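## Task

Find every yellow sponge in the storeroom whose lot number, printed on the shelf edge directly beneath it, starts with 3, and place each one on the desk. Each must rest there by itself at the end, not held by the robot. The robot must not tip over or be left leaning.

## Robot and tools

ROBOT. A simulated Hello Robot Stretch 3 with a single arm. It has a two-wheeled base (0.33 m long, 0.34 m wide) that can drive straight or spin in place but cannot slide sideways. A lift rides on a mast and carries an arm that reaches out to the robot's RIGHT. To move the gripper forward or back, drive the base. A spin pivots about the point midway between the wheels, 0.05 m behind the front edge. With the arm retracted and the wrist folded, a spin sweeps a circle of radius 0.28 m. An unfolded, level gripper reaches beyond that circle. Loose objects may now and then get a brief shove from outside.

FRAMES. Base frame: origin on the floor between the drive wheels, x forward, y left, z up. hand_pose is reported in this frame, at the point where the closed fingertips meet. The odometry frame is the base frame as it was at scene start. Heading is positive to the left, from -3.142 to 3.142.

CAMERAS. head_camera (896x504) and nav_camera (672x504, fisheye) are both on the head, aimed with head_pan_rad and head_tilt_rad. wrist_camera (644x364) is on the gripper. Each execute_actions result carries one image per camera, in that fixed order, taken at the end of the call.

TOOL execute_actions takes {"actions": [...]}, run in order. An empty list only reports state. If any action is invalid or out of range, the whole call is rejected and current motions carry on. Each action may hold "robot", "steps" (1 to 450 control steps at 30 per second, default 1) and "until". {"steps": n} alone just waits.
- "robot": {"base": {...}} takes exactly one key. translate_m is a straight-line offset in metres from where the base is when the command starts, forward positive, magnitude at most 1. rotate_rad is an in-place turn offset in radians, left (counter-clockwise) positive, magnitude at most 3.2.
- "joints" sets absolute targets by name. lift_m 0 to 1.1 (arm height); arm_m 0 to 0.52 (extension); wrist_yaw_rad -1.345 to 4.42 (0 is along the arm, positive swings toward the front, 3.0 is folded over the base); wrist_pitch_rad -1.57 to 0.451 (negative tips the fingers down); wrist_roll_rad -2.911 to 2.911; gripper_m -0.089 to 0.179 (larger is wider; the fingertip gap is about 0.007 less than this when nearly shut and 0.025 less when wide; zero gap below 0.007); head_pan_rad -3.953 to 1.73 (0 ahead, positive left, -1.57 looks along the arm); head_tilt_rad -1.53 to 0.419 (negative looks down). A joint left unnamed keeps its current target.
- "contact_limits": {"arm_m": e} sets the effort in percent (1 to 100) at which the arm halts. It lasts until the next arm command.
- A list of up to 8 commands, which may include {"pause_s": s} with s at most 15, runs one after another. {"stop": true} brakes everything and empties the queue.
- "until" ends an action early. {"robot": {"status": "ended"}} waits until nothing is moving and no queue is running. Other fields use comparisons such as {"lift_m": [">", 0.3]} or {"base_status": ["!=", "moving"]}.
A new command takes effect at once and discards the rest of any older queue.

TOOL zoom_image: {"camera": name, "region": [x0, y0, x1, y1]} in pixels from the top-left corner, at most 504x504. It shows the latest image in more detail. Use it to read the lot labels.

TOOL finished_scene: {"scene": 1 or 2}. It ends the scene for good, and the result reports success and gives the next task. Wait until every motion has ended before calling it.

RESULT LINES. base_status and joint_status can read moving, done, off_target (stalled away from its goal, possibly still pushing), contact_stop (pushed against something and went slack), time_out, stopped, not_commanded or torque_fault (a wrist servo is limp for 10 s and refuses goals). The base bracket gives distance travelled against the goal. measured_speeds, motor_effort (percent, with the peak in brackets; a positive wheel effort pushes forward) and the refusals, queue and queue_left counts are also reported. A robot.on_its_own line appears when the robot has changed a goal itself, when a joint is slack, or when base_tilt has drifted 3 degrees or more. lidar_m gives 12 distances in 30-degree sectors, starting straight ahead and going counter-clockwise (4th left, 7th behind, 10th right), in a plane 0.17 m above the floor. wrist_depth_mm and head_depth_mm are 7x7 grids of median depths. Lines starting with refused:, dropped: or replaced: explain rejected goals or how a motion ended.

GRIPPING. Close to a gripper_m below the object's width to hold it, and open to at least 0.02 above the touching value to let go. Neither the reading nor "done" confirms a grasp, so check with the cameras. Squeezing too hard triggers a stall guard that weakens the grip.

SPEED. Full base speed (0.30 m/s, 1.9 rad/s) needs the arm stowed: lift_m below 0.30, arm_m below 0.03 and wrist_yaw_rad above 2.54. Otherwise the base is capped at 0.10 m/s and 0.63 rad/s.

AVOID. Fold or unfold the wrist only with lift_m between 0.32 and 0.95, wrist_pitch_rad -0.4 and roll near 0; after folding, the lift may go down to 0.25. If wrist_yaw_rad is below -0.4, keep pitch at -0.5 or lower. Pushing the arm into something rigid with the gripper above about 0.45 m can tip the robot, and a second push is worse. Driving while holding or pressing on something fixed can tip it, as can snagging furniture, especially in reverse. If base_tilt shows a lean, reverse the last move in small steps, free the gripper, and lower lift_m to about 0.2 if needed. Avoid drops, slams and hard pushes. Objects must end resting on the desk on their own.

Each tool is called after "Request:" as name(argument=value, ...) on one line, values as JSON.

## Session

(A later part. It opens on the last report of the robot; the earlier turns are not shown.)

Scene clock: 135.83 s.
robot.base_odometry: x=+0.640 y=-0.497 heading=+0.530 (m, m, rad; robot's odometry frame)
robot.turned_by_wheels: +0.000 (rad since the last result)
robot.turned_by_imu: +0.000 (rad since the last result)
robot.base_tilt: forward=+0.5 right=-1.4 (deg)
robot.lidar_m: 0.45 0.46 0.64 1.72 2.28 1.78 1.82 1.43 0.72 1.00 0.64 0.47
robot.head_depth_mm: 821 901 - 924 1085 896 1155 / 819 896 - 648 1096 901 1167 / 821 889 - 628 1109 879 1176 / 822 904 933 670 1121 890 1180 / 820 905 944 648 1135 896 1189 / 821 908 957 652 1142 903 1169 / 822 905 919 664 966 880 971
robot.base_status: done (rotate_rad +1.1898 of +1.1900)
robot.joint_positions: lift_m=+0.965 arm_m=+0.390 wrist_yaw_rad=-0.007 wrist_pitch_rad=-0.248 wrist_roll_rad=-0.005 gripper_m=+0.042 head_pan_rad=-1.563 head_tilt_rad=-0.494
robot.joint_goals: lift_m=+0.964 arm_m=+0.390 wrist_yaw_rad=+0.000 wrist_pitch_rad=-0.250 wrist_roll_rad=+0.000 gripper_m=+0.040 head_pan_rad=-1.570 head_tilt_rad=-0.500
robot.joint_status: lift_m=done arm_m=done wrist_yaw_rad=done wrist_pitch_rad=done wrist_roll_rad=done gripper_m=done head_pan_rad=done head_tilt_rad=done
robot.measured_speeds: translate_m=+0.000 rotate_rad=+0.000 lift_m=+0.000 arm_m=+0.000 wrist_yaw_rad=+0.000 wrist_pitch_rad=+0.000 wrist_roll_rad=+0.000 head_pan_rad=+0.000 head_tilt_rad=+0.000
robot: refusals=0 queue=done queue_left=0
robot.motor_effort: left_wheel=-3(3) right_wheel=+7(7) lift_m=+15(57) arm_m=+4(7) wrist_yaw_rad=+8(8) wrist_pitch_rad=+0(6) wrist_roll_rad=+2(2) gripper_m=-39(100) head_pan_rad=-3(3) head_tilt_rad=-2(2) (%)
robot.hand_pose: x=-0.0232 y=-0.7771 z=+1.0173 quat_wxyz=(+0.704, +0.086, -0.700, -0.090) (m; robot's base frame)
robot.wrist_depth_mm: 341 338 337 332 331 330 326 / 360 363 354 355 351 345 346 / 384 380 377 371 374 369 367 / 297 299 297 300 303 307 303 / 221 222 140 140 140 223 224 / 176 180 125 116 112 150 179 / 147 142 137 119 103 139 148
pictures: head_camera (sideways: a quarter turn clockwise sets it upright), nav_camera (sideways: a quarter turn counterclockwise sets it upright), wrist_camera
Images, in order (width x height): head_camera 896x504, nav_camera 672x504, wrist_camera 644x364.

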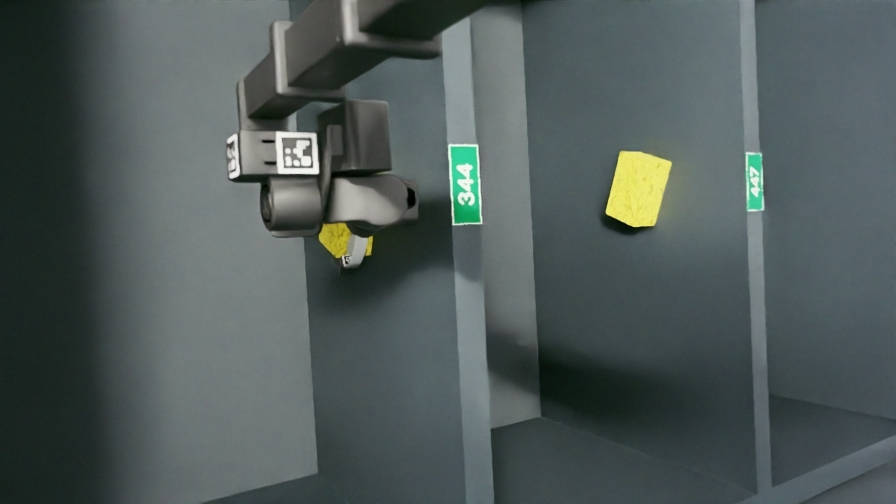

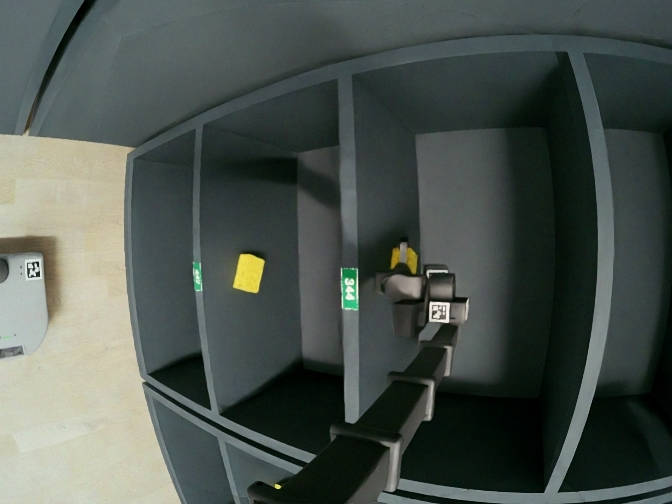

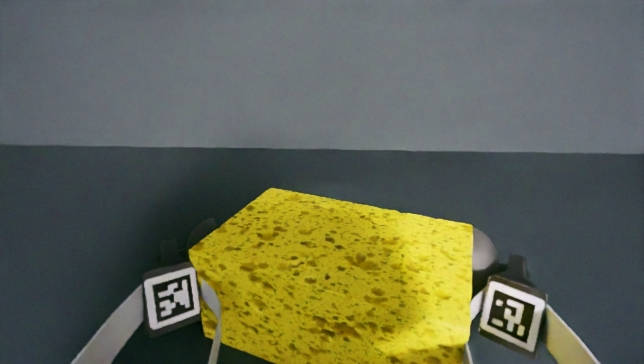

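Request:
execute_actions(actions=[{"robot": {"joints": {"lift_m": 1.0}}, "steps": 450, "until": {"robot": {"status": "ended"}}}])

Scene clock: 148.40 s.
robot.base_odometry: x=+0.640 y=-0.497 heading=+0.530 (m, m, rad; robot's odometry frame)
robot.turned_by_wheels: +0.000 (rad since the last result)
robot.turned_by_imu: +0.001 (rad since the last result)
robot.base_tilt: forward=+0.6 right=-1.4 (deg)
robot.lidar_m: 0.45 0.47 0.64 1.73 2.63 1.78 1.83 1.44 0.72 1.00 0.64 0.47
robot.head_depth_mm: 821 888 - 636 1084 893 1159 / 822 878 778 648 1099 898 1164 / 818 878 - 657 1109 883 1170 / 821 904 806 666 1116 893 1186 / 822 902 942 646 1129 896 1190 / 824 904 954 652 1142 905 1173 / 820 906 914 662 965 887 971
robot.base_status: done (rotate_rad +1.1899 of +1.1900)
robot.joint_positions: lift_m=+0.999 arm_m=+0.390 wrist_yaw_rad=-0.003 wrist_pitch_rad=-0.266 wrist_roll_rad=-0.005 gripper_m=+0.072 head_pan_rad=-1.563 head_tilt_rad=-0.494
robot.joint_goals: lift_m=+1.000 arm_m=+0.390 wrist_yaw_rad=+0.000 wrist_pitch_rad=-0.250 wrist_roll_rad=+0.000 gripper_m=+0.071 head_pan_rad=-1.570 head_tilt_rad=-0.500
robot.joint_status: lift_m=done arm_m=done wrist_yaw_rad=done wrist_pitch_rad=done wrist_roll_rad=done gripper_m=done head_pan_rad=done head_tilt_rad=done
robot.measured_speeds: translate_m=+0.000 rotate_rad=+0.000 lift_m=+0.000 arm_m=+0.000 wrist_yaw_rad=+0.000 wrist_pitch_rad=+0.000 wrist_roll_rad=+0.000 head_pan_rad=+0.000 head_tilt_rad=+0.000
robot: refusals=0 queue=done queue_left=0
robot.on_its_own: gripper_m is held at +0.071, not at your +0.040, by its stall guard, which is not easing now
robot.motor_effort: left_wheel=-2(3) right_wheel=+4(6) lift_m=+58(60) arm_m=+4(5) wrist_yaw_rad=+4(8) wrist_pitch_rad=+6(7) wrist_roll_rad=+1(2) gripper_m=-19(32) head_pan_rad=-3(3) head_tilt_rad=-2(2) (%)
robot.hand_pose: x=-0.0223 y=-0.7755 z=+1.0473 quat_wxyz=(+0.703, +0.093, -0.699, -0.095) (m; robot's base frame)
robot.wrist_depth_mm: 340 340 338 331 327 329 322 / 362 360 359 353 354 348 344 / 389 385 385 376 372 370 365 / 361 364 364 367 365 364 369 / 271 274 140 140 141 274 275 / 220 227 125 117 112 171 220 / 187 177 140 119 104 172 184
pictures: head_camera (sideways: a quarter turn clockwise sets it upright), nav_camera (sideways: a quarter turn counterclockwise sets it upright), wrist_camera
Images, in order (width x height): head_camera 896x504, nav_camera 672x504, wrist_camera 644x364.

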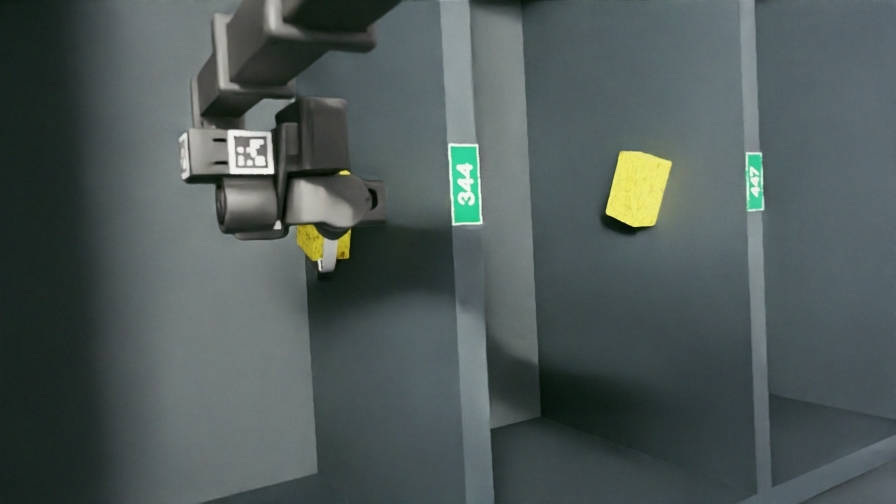

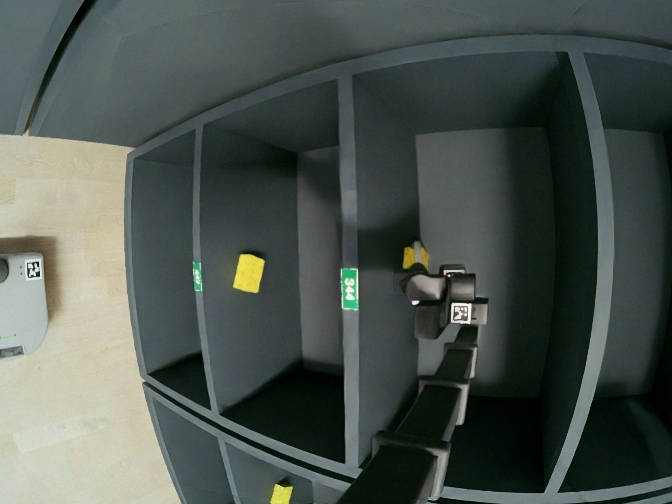

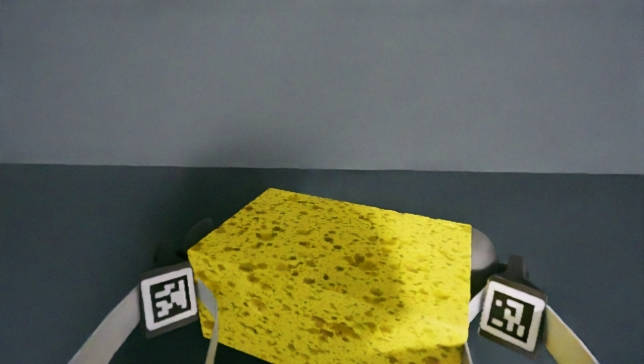

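Request:
execute_actions(actions=[{"robot": {"joints": {"arm_m": 0.0}}, "steps": 450, "until": {"robot": {"arm_m": ["<", 0.06]}}}, {"robot": {"base": {"rotate_rad": -1.047}}, "steps": 450, "until": {"robot": {"base_status": ["!=", "moving"]}}}, {"robot": {"base": {"translate_m": -0.9}, "joints": {"lift_m": 0.8, "head_tilt_rad": -0.7}}, "steps": 450, "until": {"robot": {"base_status": ["!=", "moving"]}}}, {"robot": {"base": {"rotate_rad": -1.02}}, "steps": 450, "until": {"robot": {"status": "ended"}}}])

Scene clock: 193.43 s.
robot.base_odometry: x=-0.142 y=-0.052 heading=-1.537 (m, m, rad; robot's odometry frame)
robot.turned_by_wheels: -2.067 (rad since the last result)
robot.turned_by_imu: -2.021 (rad since the last result)
robot.base_tilt: forward=+0.6 right=-1.6 (deg)
robot.lidar_m: 1.63 1.32 1.25 0.92 0.91 0.94 1.32 2.96 1.18 1.00 1.38 1.44
robot.head_depth_mm: 1606 1482 1069 1814 1542 1364 - / 1505 1517 1077 1792 1538 1375 - / 1417 1508 1098 1757 522 - - / 1350 1464 1105 919 1467 1332 1156 / 1272 1401 1121 1767 1599 1334 1164 / 1206 1345 1321 1759 1620 1345 1170 / 1152 1275 1441 1635 1621 1367 1175
robot.base_status: done (rotate_rad -1.0199 of -1.0200)
robot.joint_positions: lift_m=+0.801 arm_m=+0.001 wrist_yaw_rad=-0.002 wrist_pitch_rad=-0.268 wrist_roll_rad=-0.005 gripper_m=+0.072 head_pan_rad=-1.563 head_tilt_rad=-0.691
robot.joint_goals: lift_m=+0.800 arm_m=+0.000 wrist_yaw_rad=+0.000 wrist_pitch_rad=-0.250 wrist_roll_rad=+0.000 gripper_m=+0.071 head_pan_rad=-1.570 head_tilt_rad=-0.700
robot.joint_status: lift_m=done arm_m=done wrist_yaw_rad=done wrist_pitch_rad=done wrist_roll_rad=done gripper_m=done head_pan_rad=done head_tilt_rad=done
robot.measured_speeds: translate_m=+0.000 rotate_rad=+0.000 lift_m=+0.000 arm_m=+0.000 wrist_yaw_rad=+0.000 wrist_pitch_rad=+0.000 wrist_roll_rad=+0.000 head_pan_rad=+0.000 head_tilt_rad=+0.000
robot: refusals=0 queue=done queue_left=0
robot.on_its_own: gripper_m is held at +0.071, not at your +0.040, by its stall guard, which is not easing now
robot.motor_effort: left_wheel=+0(4) right_wheel=+0(5) lift_m=+17(57) arm_m=-4(3) wrist_yaw_rad=+2(4) wrist_pitch_rad=+7(7) wrist_roll_rad=+2(1) gripper_m=-19(19) head_pan_rad=-3(3) head_tilt_rad=-3(16) (%)
robot.hand_pose: x=-0.0219 y=-0.3870 z=+0.8484 quat_wxyz=(+0.703, +0.094, -0.699, -0.095) (m; robot's base frame)
robot.wrist_depth_mm: 895 959 - - - - - / 923 - - - - - - / 969 - 884 822 821 803 904 / - - - 542 587 - - / - - 140 140 140 - - / - - 126 116 112 - - / - - 140 119 103 - -
pictures: head_camera (sideways: a quarter turn clockwise sets it upright), nav_camera (sideways: a quarter turn counterclockwise sets it upright), wrist_camera
Images, in order (width x height): head_camera 896x504, nav_camera 672x504, wrist_camera 644x364.

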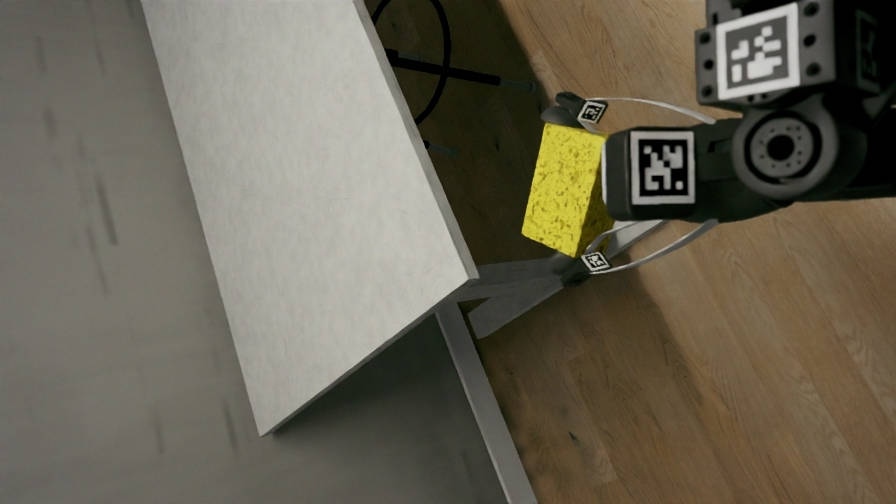

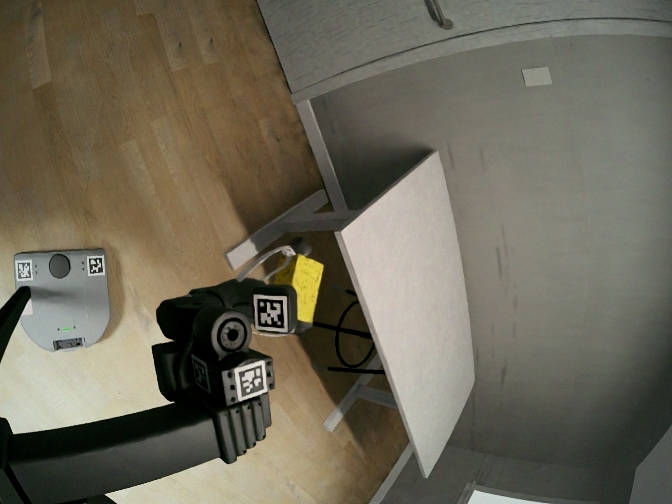

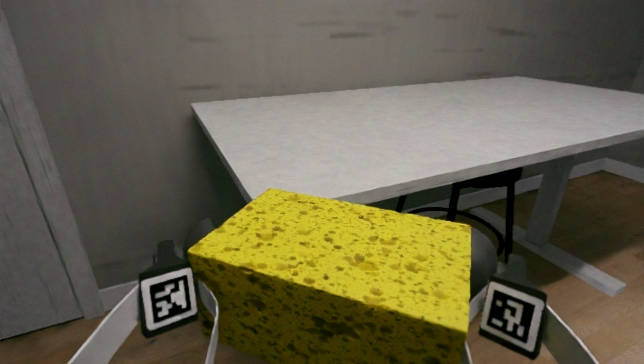

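Request:
execute_actions(actions=[{"robot": {"joints": {"arm_m": 0.52, "lift_m": 0.76}}, "steps": 450, "until": {"robot": {"status": "ended"}}}])

Scene clock: 218.23 s.
robot.base_odometry: x=-0.142 y=-0.052 heading=-1.537 (m, m, rad; robot's odometry frame)
robot.turned_by_wheels: +0.000 (rad since the last result)
robot.turned_by_imu: +0.000 (rad since the last result)
robot.base_tilt: forward=+0.4 right=-1.4 (deg)
robot.lidar_m: 1.62 1.32 1.25 0.92 0.91 0.94 1.32 2.97 1.18 1.00 1.37 1.44
robot.head_depth_mm: 1594 1478 1068 1879 - - 1116 / 1500 1511 1123 1806 1548 1314 1138 / 1419 1514 - 1774 1578 1323 1147 / 1350 1462 1065 918 1542 1323 1151 / 1271 1402 1124 1782 1609 1345 1164 / 1205 1344 1319 1751 1621 1356 1165 / 1152 1276 1434 1644 1625 1363 1173
robot.base_status: done (rotate_rad -1.0199 of -1.0200)
robot.joint_positions: lift_m=+0.761 arm_m=+0.520 wrist_yaw_rad=-0.002 wrist_pitch_rad=-0.268 wrist_roll_rad=-0.005 gripper_m=+0.072 head_pan_rad=-1.563 head_tilt_rad=-0.691
robot.joint_goals: lift_m=+0.760 arm_m=+0.520 wrist_yaw_rad=+0.000 wrist_pitch_rad=-0.250 wrist_roll_rad=+0.000 gripper_m=+0.071 head_pan_rad=-1.570 head_tilt_rad=-0.700
robot.joint_status: lift_m=done arm_m=done wrist_yaw_rad=done wrist_pitch_rad=done wrist_roll_rad=done gripper_m=done head_pan_rad=done head_tilt_rad=done
robot.measured_speeds: translate_m=+0.000 rotate_rad=+0.000 lift_m=+0.000 arm_m=+0.000 wrist_yaw_rad=+0.000 wrist_pitch_rad=+0.000 wrist_roll_rad=+0.000 head_pan_rad=+0.000 head_tilt_rad=+0.000
robot: refusals=0 queue=done queue_left=0
robot.on_its_own: gripper_m is held at +0.071, not at your +0.040, by its stall guard, which is not easing now
robot.motor_effort: left_wheel=+1(1) right_wheel=-1(0) lift_m=+18(17) arm_m=+4(5) wrist_yaw_rad=+2(2) wrist_pitch_rad=+7(7) wrist_roll_rad=+2(2) gripper_m=-19(19) head_pan_rad=-3(3) head_tilt_rad=-3(4) (%)
robot.hand_pose: x=-0.0219 y=-0.9053 z=+0.8083 quat_wxyz=(+0.703, +0.094, -0.699, -0.095) (m; robot's base frame)
robot.wrist_depth_mm: 549 590 660 740 842 928 - / 570 622 699 793 875 - - / 595 635 636 655 661 656 645 / 480 435 438 437 437 439 441 / 328 327 140 141 140 332 330 / 263 274 125 117 112 193 265 / 221 213 140 119 104 208 221
pictures: head_camera (sideways: a quarter turn clockwise sets it upright), nav_camera (sideways: a quarter turn counterclockwise sets it upright), wrist_camera
Images, in order (width x height): head_camera 896x504, nav_camera 672x504, wrist_camera 644x364.

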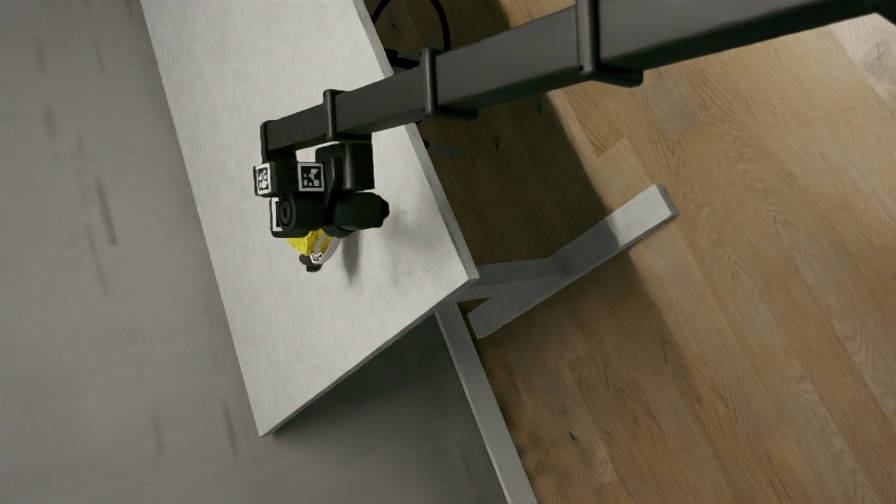

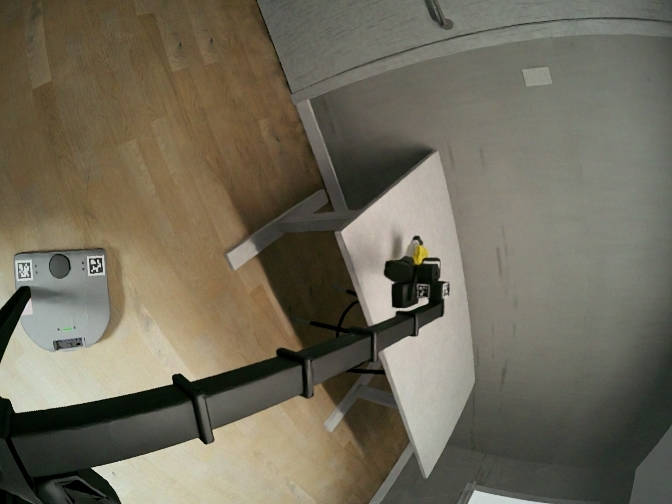

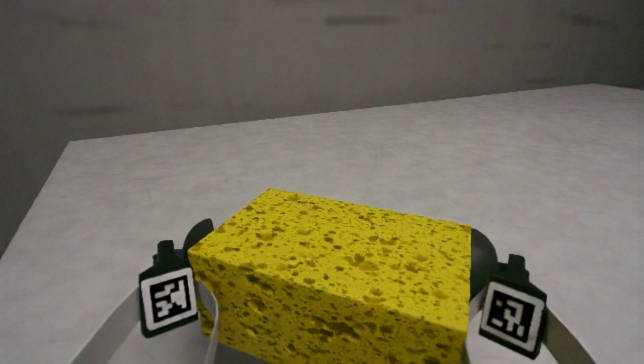

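Request:
execute_actions(actions=[{"robot": [{"joints": {"lift_m": 0.699}}, {"joints": {"gripper_m": 0.17}}], "steps": 450, "until": {"robot": {"status": "ended"}}}])

Scene clock: 225.63 s.
robot.base_odometry: x=-0.142 y=-0.052 heading=-1.537 (m, m, rad; robot's odometry frame)
robot.turned_by_wheels: +0.000 (rad since the last result)
robot.turned_by_imu: +0.000 (rad since the last result)
robot.base_tilt: forward=+0.4 right=-1.5 (deg)
robot.lidar_m: 1.63 1.32 1.25 0.92 0.91 0.94 1.32 2.96 1.18 1.00 1.38 1.44
robot.head_depth_mm: 1599 1492 1071 1850 1595 - 1111 / 1499 1514 1116 1901 1509 1282 1132 / 1419 1520 1187 1801 1574 1319 1145 / 1340 1461 1153 916 1540 1327 1149 / 1270 1401 1122 1772 1588 1343 1161 / 1207 1354 1316 1752 1619 1357 1172 / 1152 1274 1439 1635 1617 1374 1173
robot.base_status: done (rotate_rad -1.0199 of -1.0200)
robot.joint_positions: lift_m=+0.700 arm_m=+0.520 wrist_yaw_rad=-0.002 wrist_pitch_rad=-0.266 wrist_roll_rad=-0.005 gripper_m=+0.170 head_pan_rad=-1.563 head_tilt_rad=-0.691
robot.joint_goals: lift_m=+0.699 arm_m=+0.520 wrist_yaw_rad=+0.000 wrist_pitch_rad=-0.250 wrist_roll_rad=+0.000 gripper_m=+0.170 head_pan_rad=-1.570 head_tilt_rad=-0.700
robot.joint_status: lift_m=done arm_m=done wrist_yaw_rad=done wrist_pitch_rad=done wrist_roll_rad=done gripper_m=done head_pan_rad=done head_tilt_rad=done
robot.measured_speeds: translate_m=+0.000 rotate_rad=+0.000 lift_m=+0.000 arm_m=+0.000 wrist_yaw_rad=+0.000 wrist_pitch_rad=+0.000 wrist_roll_rad=+0.000 head_pan_rad=+0.000 head_tilt_rad=+0.000
robot: refusals=0 queue=done queue_left=0
robot.motor_effort: left_wheel=+1(0) right_wheel=-1(1) lift_m=+16(16) arm_m=+4(4) wrist_yaw_rad=+2(2) wrist_pitch_rad=+6(7) wrist_roll_rad=+2(2) gripper_m=+0(83) head_pan_rad=-3(3) head_tilt_rad=-4(3) (%)
robot.hand_pose: x=-0.0219 y=-0.9055 z=+0.7478 quat_wxyz=(+0.703, +0.094, -0.699, -0.094) (m; robot's base frame)
robot.wrist_depth_mm: 542 599 653 745 826 952 - / 571 612 681 750 844 876 876 / 456 436 438 442 438 447 450 / 292 293 293 293 295 295 298 / 221 232 142 141 142 221 223 / 184 178 128 116 113 171 181 / - 148 138 119 104 144 -
pictures: head_camera (sideways: a quarter turn clockwise sets it upright), nav_camera (sideways: a quarter turn counterclockwise sets it upright), wrist_camera
Images, in order (width x height): head_camera 896x504, nav_camera 672x504, wrist_camera 644x364.

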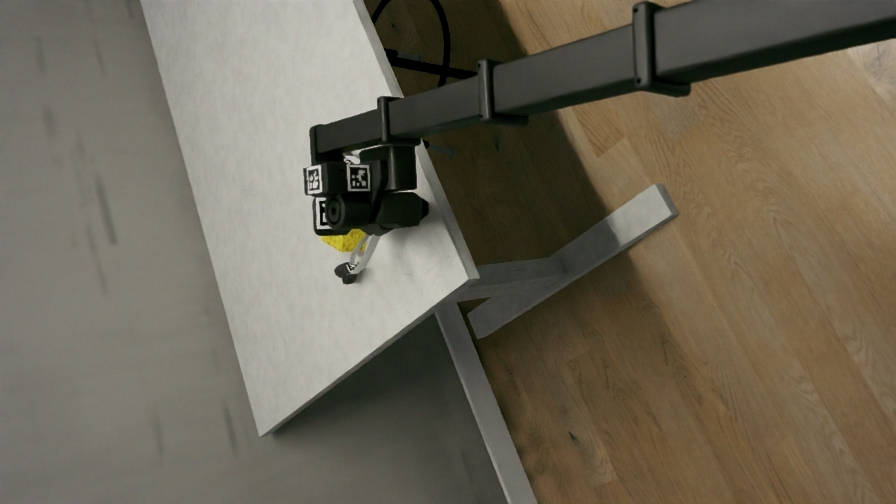

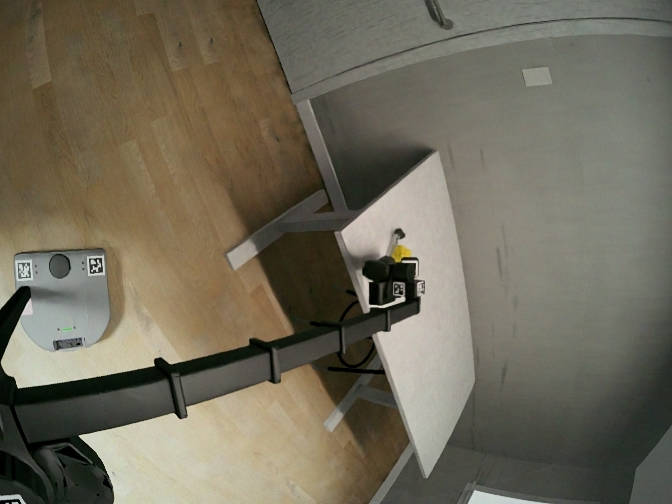

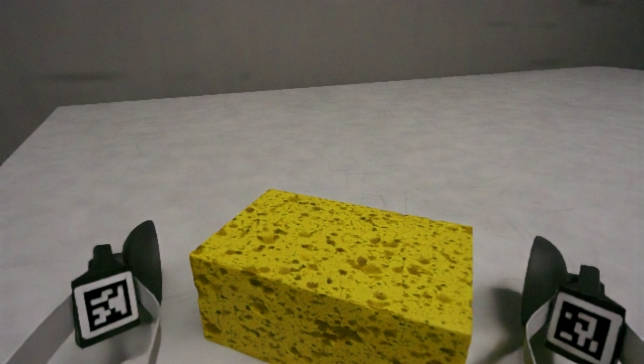

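Request:
execute_actions(actions=[{"robot": {"joints": {"arm_m": 0.0, "head_pan_rad": -0.15, "head_tilt_rad": -0.2}}, "steps": 450, "until": {"robot": {"arm_m": ["<", 0.25]}}}, {"robot": {"joints": {"arm_m": 0.0, "wrist_pitch_rad": -0.4, "wrist_yaw_rad": 3.0, "gripper_m": 0.03, "lift_m": 0.4}}, "steps": 450, "until": {"robot": {"wrist_yaw_rad": [">", 2.9]}}}, {"robot": {"joints": {"lift_m": 0.27}}, "steps": 450, "until": {"robot": {"status": "ended"}}}])

Scene clock: 242.00 s.
robot.base_odometry: x=-0.142 y=-0.052 heading=-1.537 (m, m, rad; robot's odometry frame)
robot.turned_by_wheels: +0.000 (rad since the last result)
robot.turned_by_imu: +0.001 (rad since the last result)
robot.base_tilt: forward=+0.5 right=-1.4 (deg)
robot.lidar_m: 1.63 1.32 1.24 0.92 0.91 0.94 1.31 2.96 1.18 1.00 1.38 1.44
robot.head_depth_mm: 1407 1464 1545 1630 1703 1774 1527 / 1603 1672 1768 1868 1969 1926 1523 / 1796 1901 1999 2148 2269 2018 1548 / 1944 1576 1647 1728 1823 1862 1569 / 1516 1641 1837 1908 1887 1948 1575 / 1597 1721 1823 1853 1797 1950 1542 / 1559 1627 1690 1712 1773 1827 1505
robot.base_status: done (rotate_rad -1.0199 of -1.0200)
robot.joint_positions: lift_m=+0.271 arm_m=+0.001 wrist_yaw_rad=+2.997 wrist_pitch_rad=-0.415 wrist_roll_rad=-0.004 gripper_m=+0.030 head_pan_rad=-0.157 head_tilt_rad=-0.211
robot.joint_goals: lift_m=+0.270 arm_m=+0.000 wrist_yaw_rad=+3.000 wrist_pitch_rad=-0.400 wrist_roll_rad=+0.000 gripper_m=+0.030 head_pan_rad=-0.150 head_tilt_rad=-0.200
robot.joint_status: lift_m=done arm_m=done wrist_yaw_rad=done wrist_pitch_rad=done wrist_roll_rad=done gripper_m=done head_pan_rad=done head_tilt_rad=done
robot.measured_speeds: translate_m=+0.000 rotate_rad=+0.000 lift_m=+0.000 arm_m=+0.000 wrist_yaw_rad=+0.000 wrist_pitch_rad=+0.000 wrist_roll_rad=+0.000 head_pan_rad=+0.000 head_tilt_rad=+0.000
robot: refusals=0 queue=done queue_left=0
robot.motor_effort: left_wheel=+0(1) right_wheel=-1(1) lift_m=+17(17) arm_m=-4(6) wrist_yaw_rad=+3(4) wrist_pitch_rad=+6(7) wrist_roll_rad=+2(2) gripper_m=+0(83) head_pan_rad=+3(39) head_tilt_rad=+5(26) (%)
robot.hand_pose: x=+0.0111 y=+0.0762 z=+0.2840 quat_wxyz=(+0.195, +0.699, +0.096, +0.681) (m; robot's base frame)
robot.wrist_depth_mm: 698 - 877 - - - - / 731 - 948 - - - - / 762 842 934 958 937 950 949 / 727 733 720 710 736 720 721 / 596 585 616 597 606 591 575 / 500 506 - 516 509 502 496 / 450 - - - 416 424 427
pictures: head_camera (sideways: a quarter turn clockwise sets it upright), nav_camera (sideways: a quarter turn counterclockwise sets it upright), wrist_camera
Images, in order (width x height): head_camera 896x504, nav_camera 672x504, wrist_camera 644x364.

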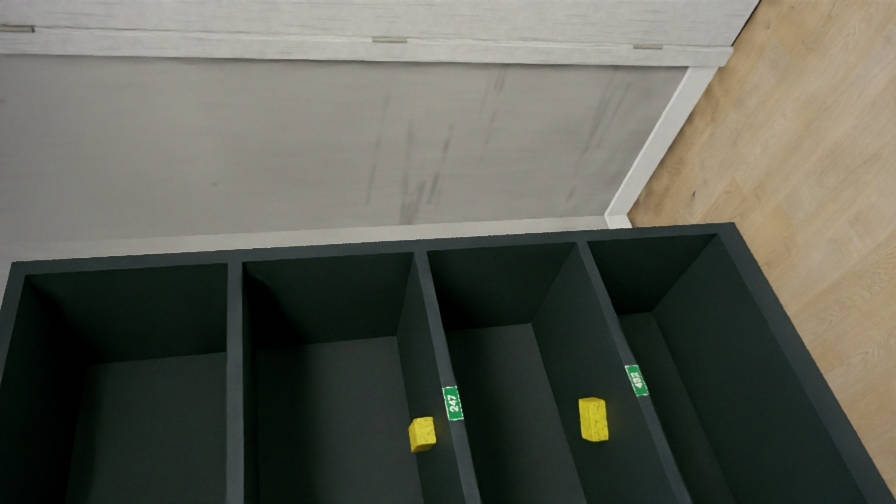

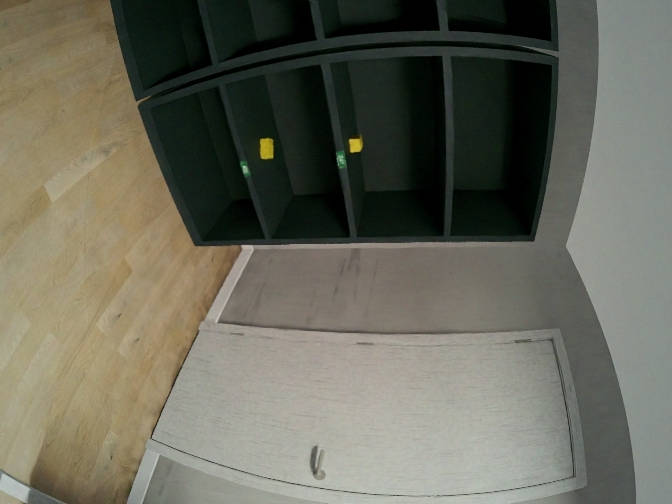

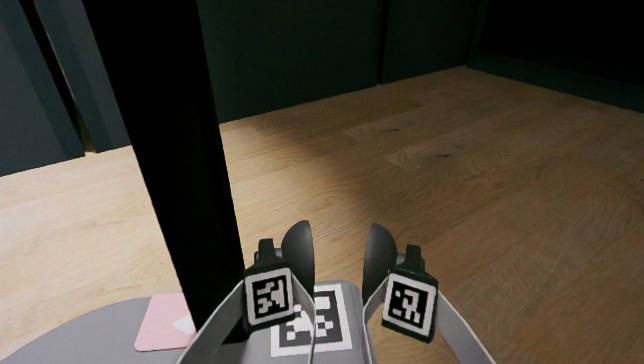

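Request:
execute_actions(actions=[{"robot": {"base": {"rotate_rad": -2.93}, "joints": {"head_pan_rad": -0.6, "head_tilt_rad": -0.4}}, "steps": 450, "until": {"robot": {"base_status": ["!=", "moving"]}}}, {"robot": {"base": {"translate_m": 1.0}}, "steps": 450, "until": {"robot": {"translate_m": [">", 0.8]}}}, {"robot": {"base": {"translate_m": 1.0}}, "steps": 450, "until": {"robot": {"status": "ended"}}}])

Scene clock: 265.60 s.
robot.base_odometry: x=-0.582 y=+1.703 heading=+1.816 (m, m, rad; robot's odometry frame)
robot.turned_by_wheels: -2.930 (rad since the last result)
robot.turned_by_imu: -2.837 (rad since the last result)
robot.base_tilt: forward=+0.5 right=-1.6 (deg)
robot.lidar_m: 1.22 1.22 1.44 1.82 1.35 1.91 3.08 0.90 0.54 0.47 0.47 1.40
robot.head_depth_mm: 1762 1890 2031 2185 2006 1476 671 / 1866 2020 2189 2392 2096 1628 1318 / 1703 1851 1995 2197 2152 1650 1322 / 1521 1624 1750 1910 1984 1646 1339 / 1370 1457 1560 1684 1786 1662 1349 / 1248 1321 1407 1483 1593 1632 1356 / 1147 1204 1276 1349 1438 1514 1367
robot.base_status: done (translate_m +1.0000 of +1.0000)
robot.joint_positions: lift_m=+0.271 arm_m=+0.001 wrist_yaw_rad=+2.998 wrist_pitch_rad=-0.415 wrist_roll_rad=-0.004 gripper_m=+0.030 head_pan_rad=-0.593 head_tilt_rad=-0.396
robot.joint_goals: lift_m=+0.270 arm_m=+0.000 wrist_yaw_rad=+3.000 wrist_pitch_rad=-0.400 wrist_roll_rad=+0.000 gripper_m=+0.030 head_pan_rad=-0.600 head_tilt_rad=-0.400
robot.joint_status: lift_m=done arm_m=done wrist_yaw_rad=done wrist_pitch_rad=done wrist_roll_rad=done gripper_m=done head_pan_rad=done head_tilt_rad=done
robot.measured_speeds: translate_m=+0.000 rotate_rad=+0.000 lift_m=+0.000 arm_m=+0.000 wrist_yaw_rad=+0.000 wrist_pitch_rad=+0.000 wrist_roll_rad=+0.000 head_pan_rad=+0.000 head_tilt_rad=+0.000
robot: refusals=0 queue=done queue_left=0
robot.motor_effort: left_wheel=+0(7) right_wheel=+1(7) lift_m=+17(17) arm_m=-4(5) wrist_yaw_rad=+2(3) wrist_pitch_rad=+6(6) wrist_roll_rad=+2(1) gripper_m=+0(0) head_pan_rad=-4(27) head_tilt_rad=-2(15) (%)
robot.hand_pose: x=+0.0110 y=+0.0762 z=+0.2840 quat_wxyz=(+0.195, +0.699, +0.096, +0.681) (m; robot's base frame)
robot.wrist_depth_mm: - - - - - - - / - - - - - - - / 954 950 956 915 969 936 917 / 728 746 710 726 729 720 730 / 591 602 607 587 615 584 583 / 499 506 - 513 510 490 488 / 446 - - - 420 427 425
pictures: head_camera (sideways: a quarter turn clockwise sets it upright), nav_camera (sideways: a quarter turn counterclockwise sets it upright), wrist_camera
Images, in order (width x height): head_camera 896x504, nav_camera 672x504, wrist_camera 644x364.

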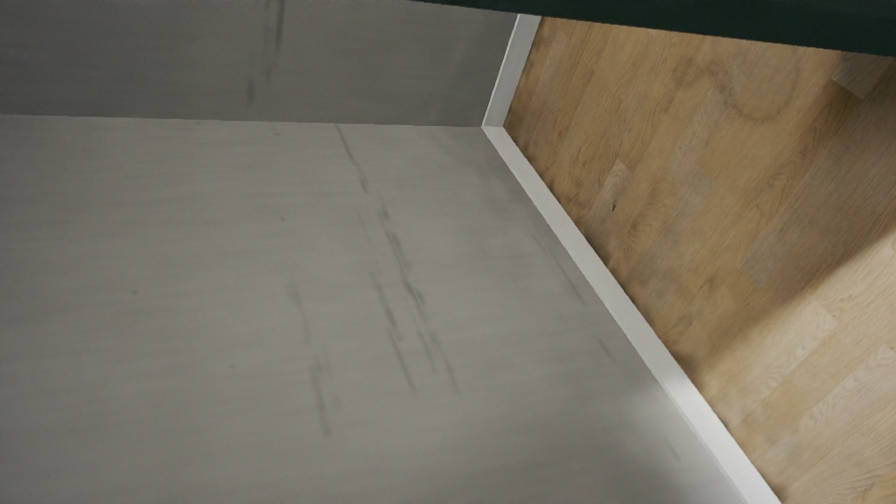

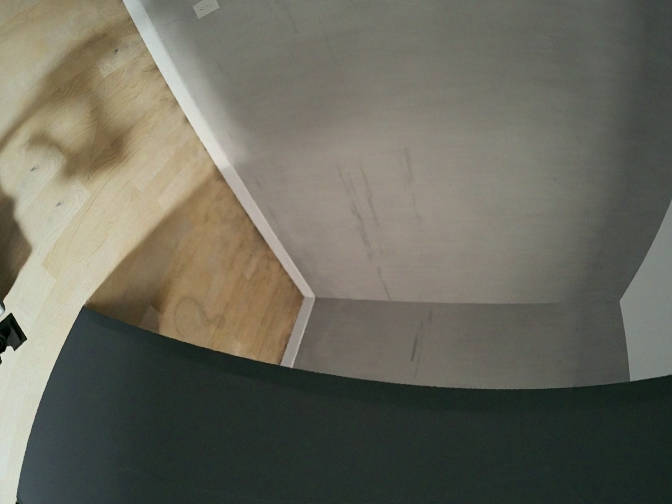

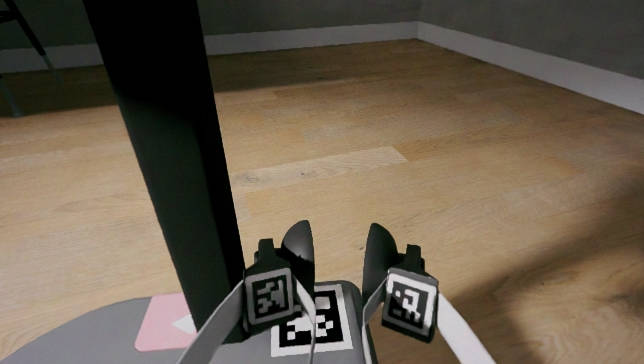

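Request:
execute_actions(actions=[{"robot": {"base": {"translate_m": 0.57}}, "steps": 450, "until": {"robot": {"base_status": ["!=", "moving"]}}}, {"robot": {"base": {"rotate_rad": -1.34}, "joints": {"head_pan_rad": -1.6, "head_tilt_rad": -0.35}}, "steps": 450, "until": {"robot": {"base_status": ["!=", "moving"]}}}, {"robot": {"base": {"translate_m": 1.0}}, "steps": 450, "until": {"robot": {"translate_m": [">", 0.25]}}}, {"robot": {"base": {"translate_m": 1.0}}, "steps": 450, "until": {"robot": {"status": "ended"}}}])

Scene clock: 288.47 s.
robot.base_odometry: x=+0.392 y=+2.830 heading=+0.476 (m, m, rad; robot's odometry frame)
robot.turned_by_wheels: -1.340 (rad since the last result)
robot.turned_by_imu: -1.288 (rad since the last result)
robot.base_tilt: forward=+0.4 right=-1.5 (deg)
robot.lidar_m: 0.57 0.60 0.66 0.65 0.68 0.94 2.82 0.58 1.30 2.01 0.79 0.59
robot.head_depth_mm: 1823 1982 1877 1682 1524 1568 1347 / 2656 2150 2228 2423 2172 1694 1359 / 3557 3827 - 3362 2241 1702 1362 / 3620 3908 - 3395 2307 1728 1377 / 3598 3842 - 3217 2300 1727 1385 / 2465 2340 2252 2144 2034 1730 1395 / 1636 1592 1541 1489 1457 1411 1331
robot.base_status: done (translate_m +1.0000 of +1.0000)
robot.joint_positions: lift_m=+0.271 arm_m=+0.001 wrist_yaw_rad=+2.998 wrist_pitch_rad=-0.415 wrist_roll_rad=-0.004 gripper_m=+0.030 head_pan_rad=-1.593 head_tilt_rad=-0.359
robot.joint_goals: lift_m=+0.270 arm_m=+0.000 wrist_yaw_rad=+3.000 wrist_pitch_rad=-0.400 wrist_roll_rad=+0.000 gripper_m=+0.030 head_pan_rad=-1.600 head_tilt_rad=-0.350
robot.joint_status: lift_m=done arm_m=done wrist_yaw_rad=done wrist_pitch_rad=done wrist_roll_rad=done gripper_m=done head_pan_rad=done head_tilt_rad=done
robot.measured_speeds: translate_m=+0.000 rotate_rad=+0.000 lift_m=+0.000 arm_m=+0.000 wrist_yaw_rad=+0.000 wrist_pitch_rad=+0.000 wrist_roll_rad=+0.000 head_pan_rad=+0.000 head_tilt_rad=+0.000
robot: refusals=0 queue=done queue_left=0
robot.motor_effort: left_wheel=-1(7) right_wheel=+0(7) lift_m=+17(17) arm_m=-4(4) wrist_yaw_rad=+2(2) wrist_pitch_rad=+6(6) wrist_roll_rad=+1(1) gripper_m=+0(0) head_pan_rad=-3(39) head_tilt_rad=+3(8) (%)
robot.hand_pose: x=+0.0109 y=+0.0762 z=+0.2840 quat_wxyz=(+0.195, +0.699, +0.096, +0.681) (m; robot's base frame)
robot.wrist_depth_mm: 601 - 629 633 638 658 656 / 651 - 671 683 709 711 652 / 705 698 734 729 755 773 662 / 717 733 724 725 718 711 655 / 590 589 626 587 594 588 584 / 506 509 - 517 516 497 493 / 452 - - - 413 427 426
pictures: head_camera (sideways: a quarter turn clockwise sets it upright), nav_camera (sideways: a quarter turn counterclockwise sets it upright), wrist_camera
Images, in order (width x height): head_camera 896x504, nav_camera 672x504, wrist_camera 644x364.

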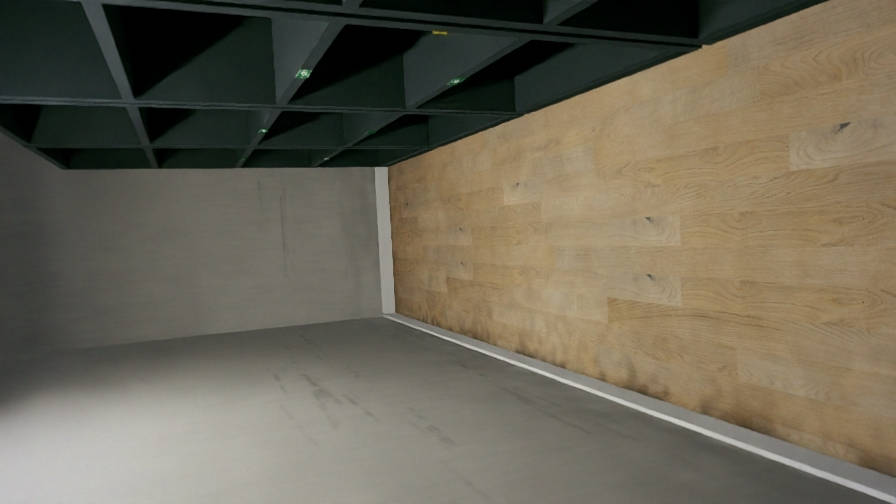

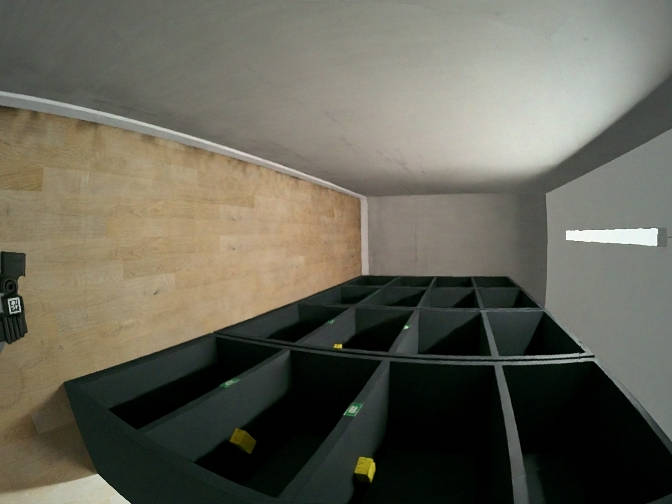

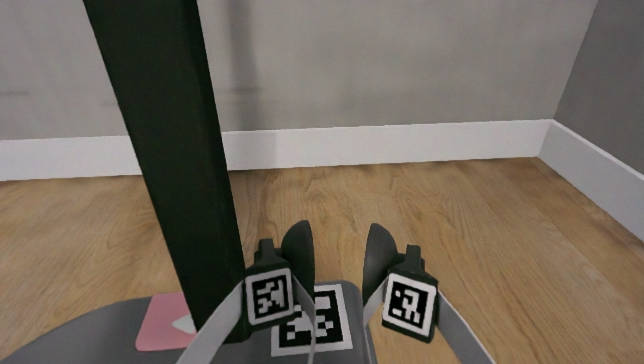

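Request:
execute_actions(actions=[{"robot": {"base": {"translate_m": 0.12}}, "steps": 450, "until": {"robot": {"base_status": ["!=", "moving"]}}}, {"robot": {"base": {"rotate_rad": -1.63}, "joints": {"head_pan_rad": -1.0, "head_tilt_rad": -0.6}}, "steps": 450, "until": {"robot": {"base_status": ["!=", "moving"]}}}, {"robot": {"base": {"translate_m": 0.55}}, "steps": 450, "until": {"robot": {"status": "ended"}}}])

Scene clock: 306.83 s.
robot.base_odometry: x=+0.721 y=+2.382 heading=-1.154 (m, m, rad; robot's odometry frame)
robot.turned_by_wheels: -1.630 (rad since the last result)
robot.turned_by_imu: -1.577 (rad since the last result)
robot.base_tilt: forward=+0.5 right=-1.5 (deg)
robot.lidar_m: 1.80 0.65 0.47 0.45 0.47 0.64 1.19 1.23 0.57 0.57 1.01 0.90
robot.head_depth_mm: 831 906 671 1132 979 877 1108 / 874 939 683 1198 989 1244 1144 / 930 1000 701 1251 1001 1323 1183 / 985 1055 755 1289 1067 1331 1194 / 951 1005 817 1202 1131 1370 1209 / 837 900 888 1065 1237 1406 1217 / 747 800 896 1239 1661 1444 1219
robot.base_status: done (translate_m +0.5500 of +0.5500)
robot.joint_positions: lift_m=+0.271 arm_m=+0.001 wrist_yaw_rad=+2.998 wrist_pitch_rad=-0.415 wrist_roll_rad=-0.004 gripper_m=+0.030 head_pan_rad=-1.007 head_tilt_rad=-0.593
robot.joint_goals: lift_m=+0.270 arm_m=+0.000 wrist_yaw_rad=+3.000 wrist_pitch_rad=-0.400 wrist_roll_rad=+0.000 gripper_m=+0.030 head_pan_rad=-1.000 head_tilt_rad=-0.600
robot.joint_status: lift_m=done arm_m=done wrist_yaw_rad=done wrist_pitch_rad=done wrist_roll_rad=done gripper_m=done head_pan_rad=done head_tilt_rad=done
robot.measured_speeds: translate_m=+0.000 rotate_rad=+0.000 lift_m=+0.000 arm_m=+0.000 wrist_yaw_rad=+0.000 wrist_pitch_rad=+0.000 wrist_roll_rad=+0.000 head_pan_rad=+0.000 head_tilt_rad=+0.000
robot: refusals=0 queue=done queue_left=0
robot.motor_effort: left_wheel=+0(6) right_wheel=+0(6) lift_m=+17(17) arm_m=-4(4) wrist_yaw_rad=+2(2) wrist_pitch_rad=+6(6) wrist_roll_rad=+2(2) gripper_m=+0(0) head_pan_rad=+3(31) head_tilt_rad=-3(19) (%)
robot.hand_pose: x=+0.0109 y=+0.0762 z=+0.2840 quat_wxyz=(+0.195, +0.699, +0.096, +0.681) (m; robot's base frame)
robot.wrist_depth_mm: 420 - 445 458 471 477 498 / 451 - 478 489 505 533 543 / 495 509 519 540 559 571 598 / 541 550 573 577 593 629 631 / 570 574 600 584 607 582 579 / 500 509 - 511 514 491 492 / 449 - - - 414 429 427
pictures: head_camera (sideways: a quarter turn clockwise sets it upright), nav_camera (sideways: a quarter turn counterclockwise sets it upright), wrist_camera
Images, in order (width x height): head_camera 896x504, nav_camera 672x504, wrist_camera 644x364.

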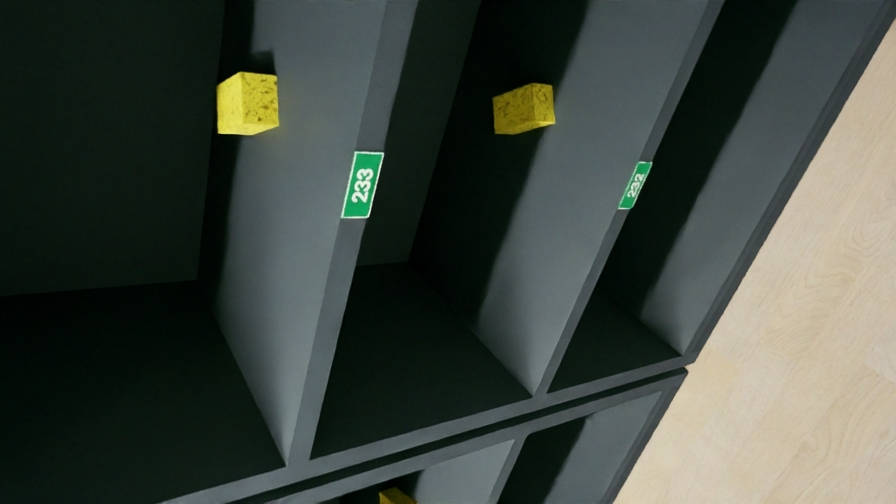

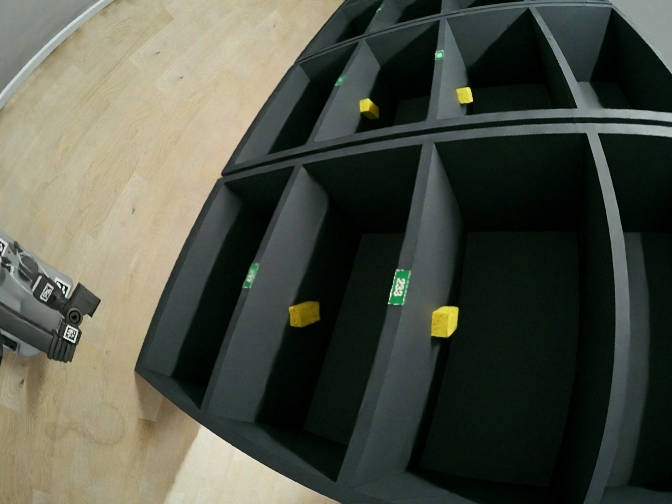

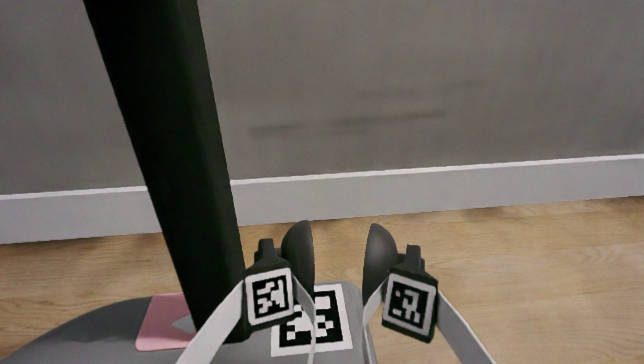

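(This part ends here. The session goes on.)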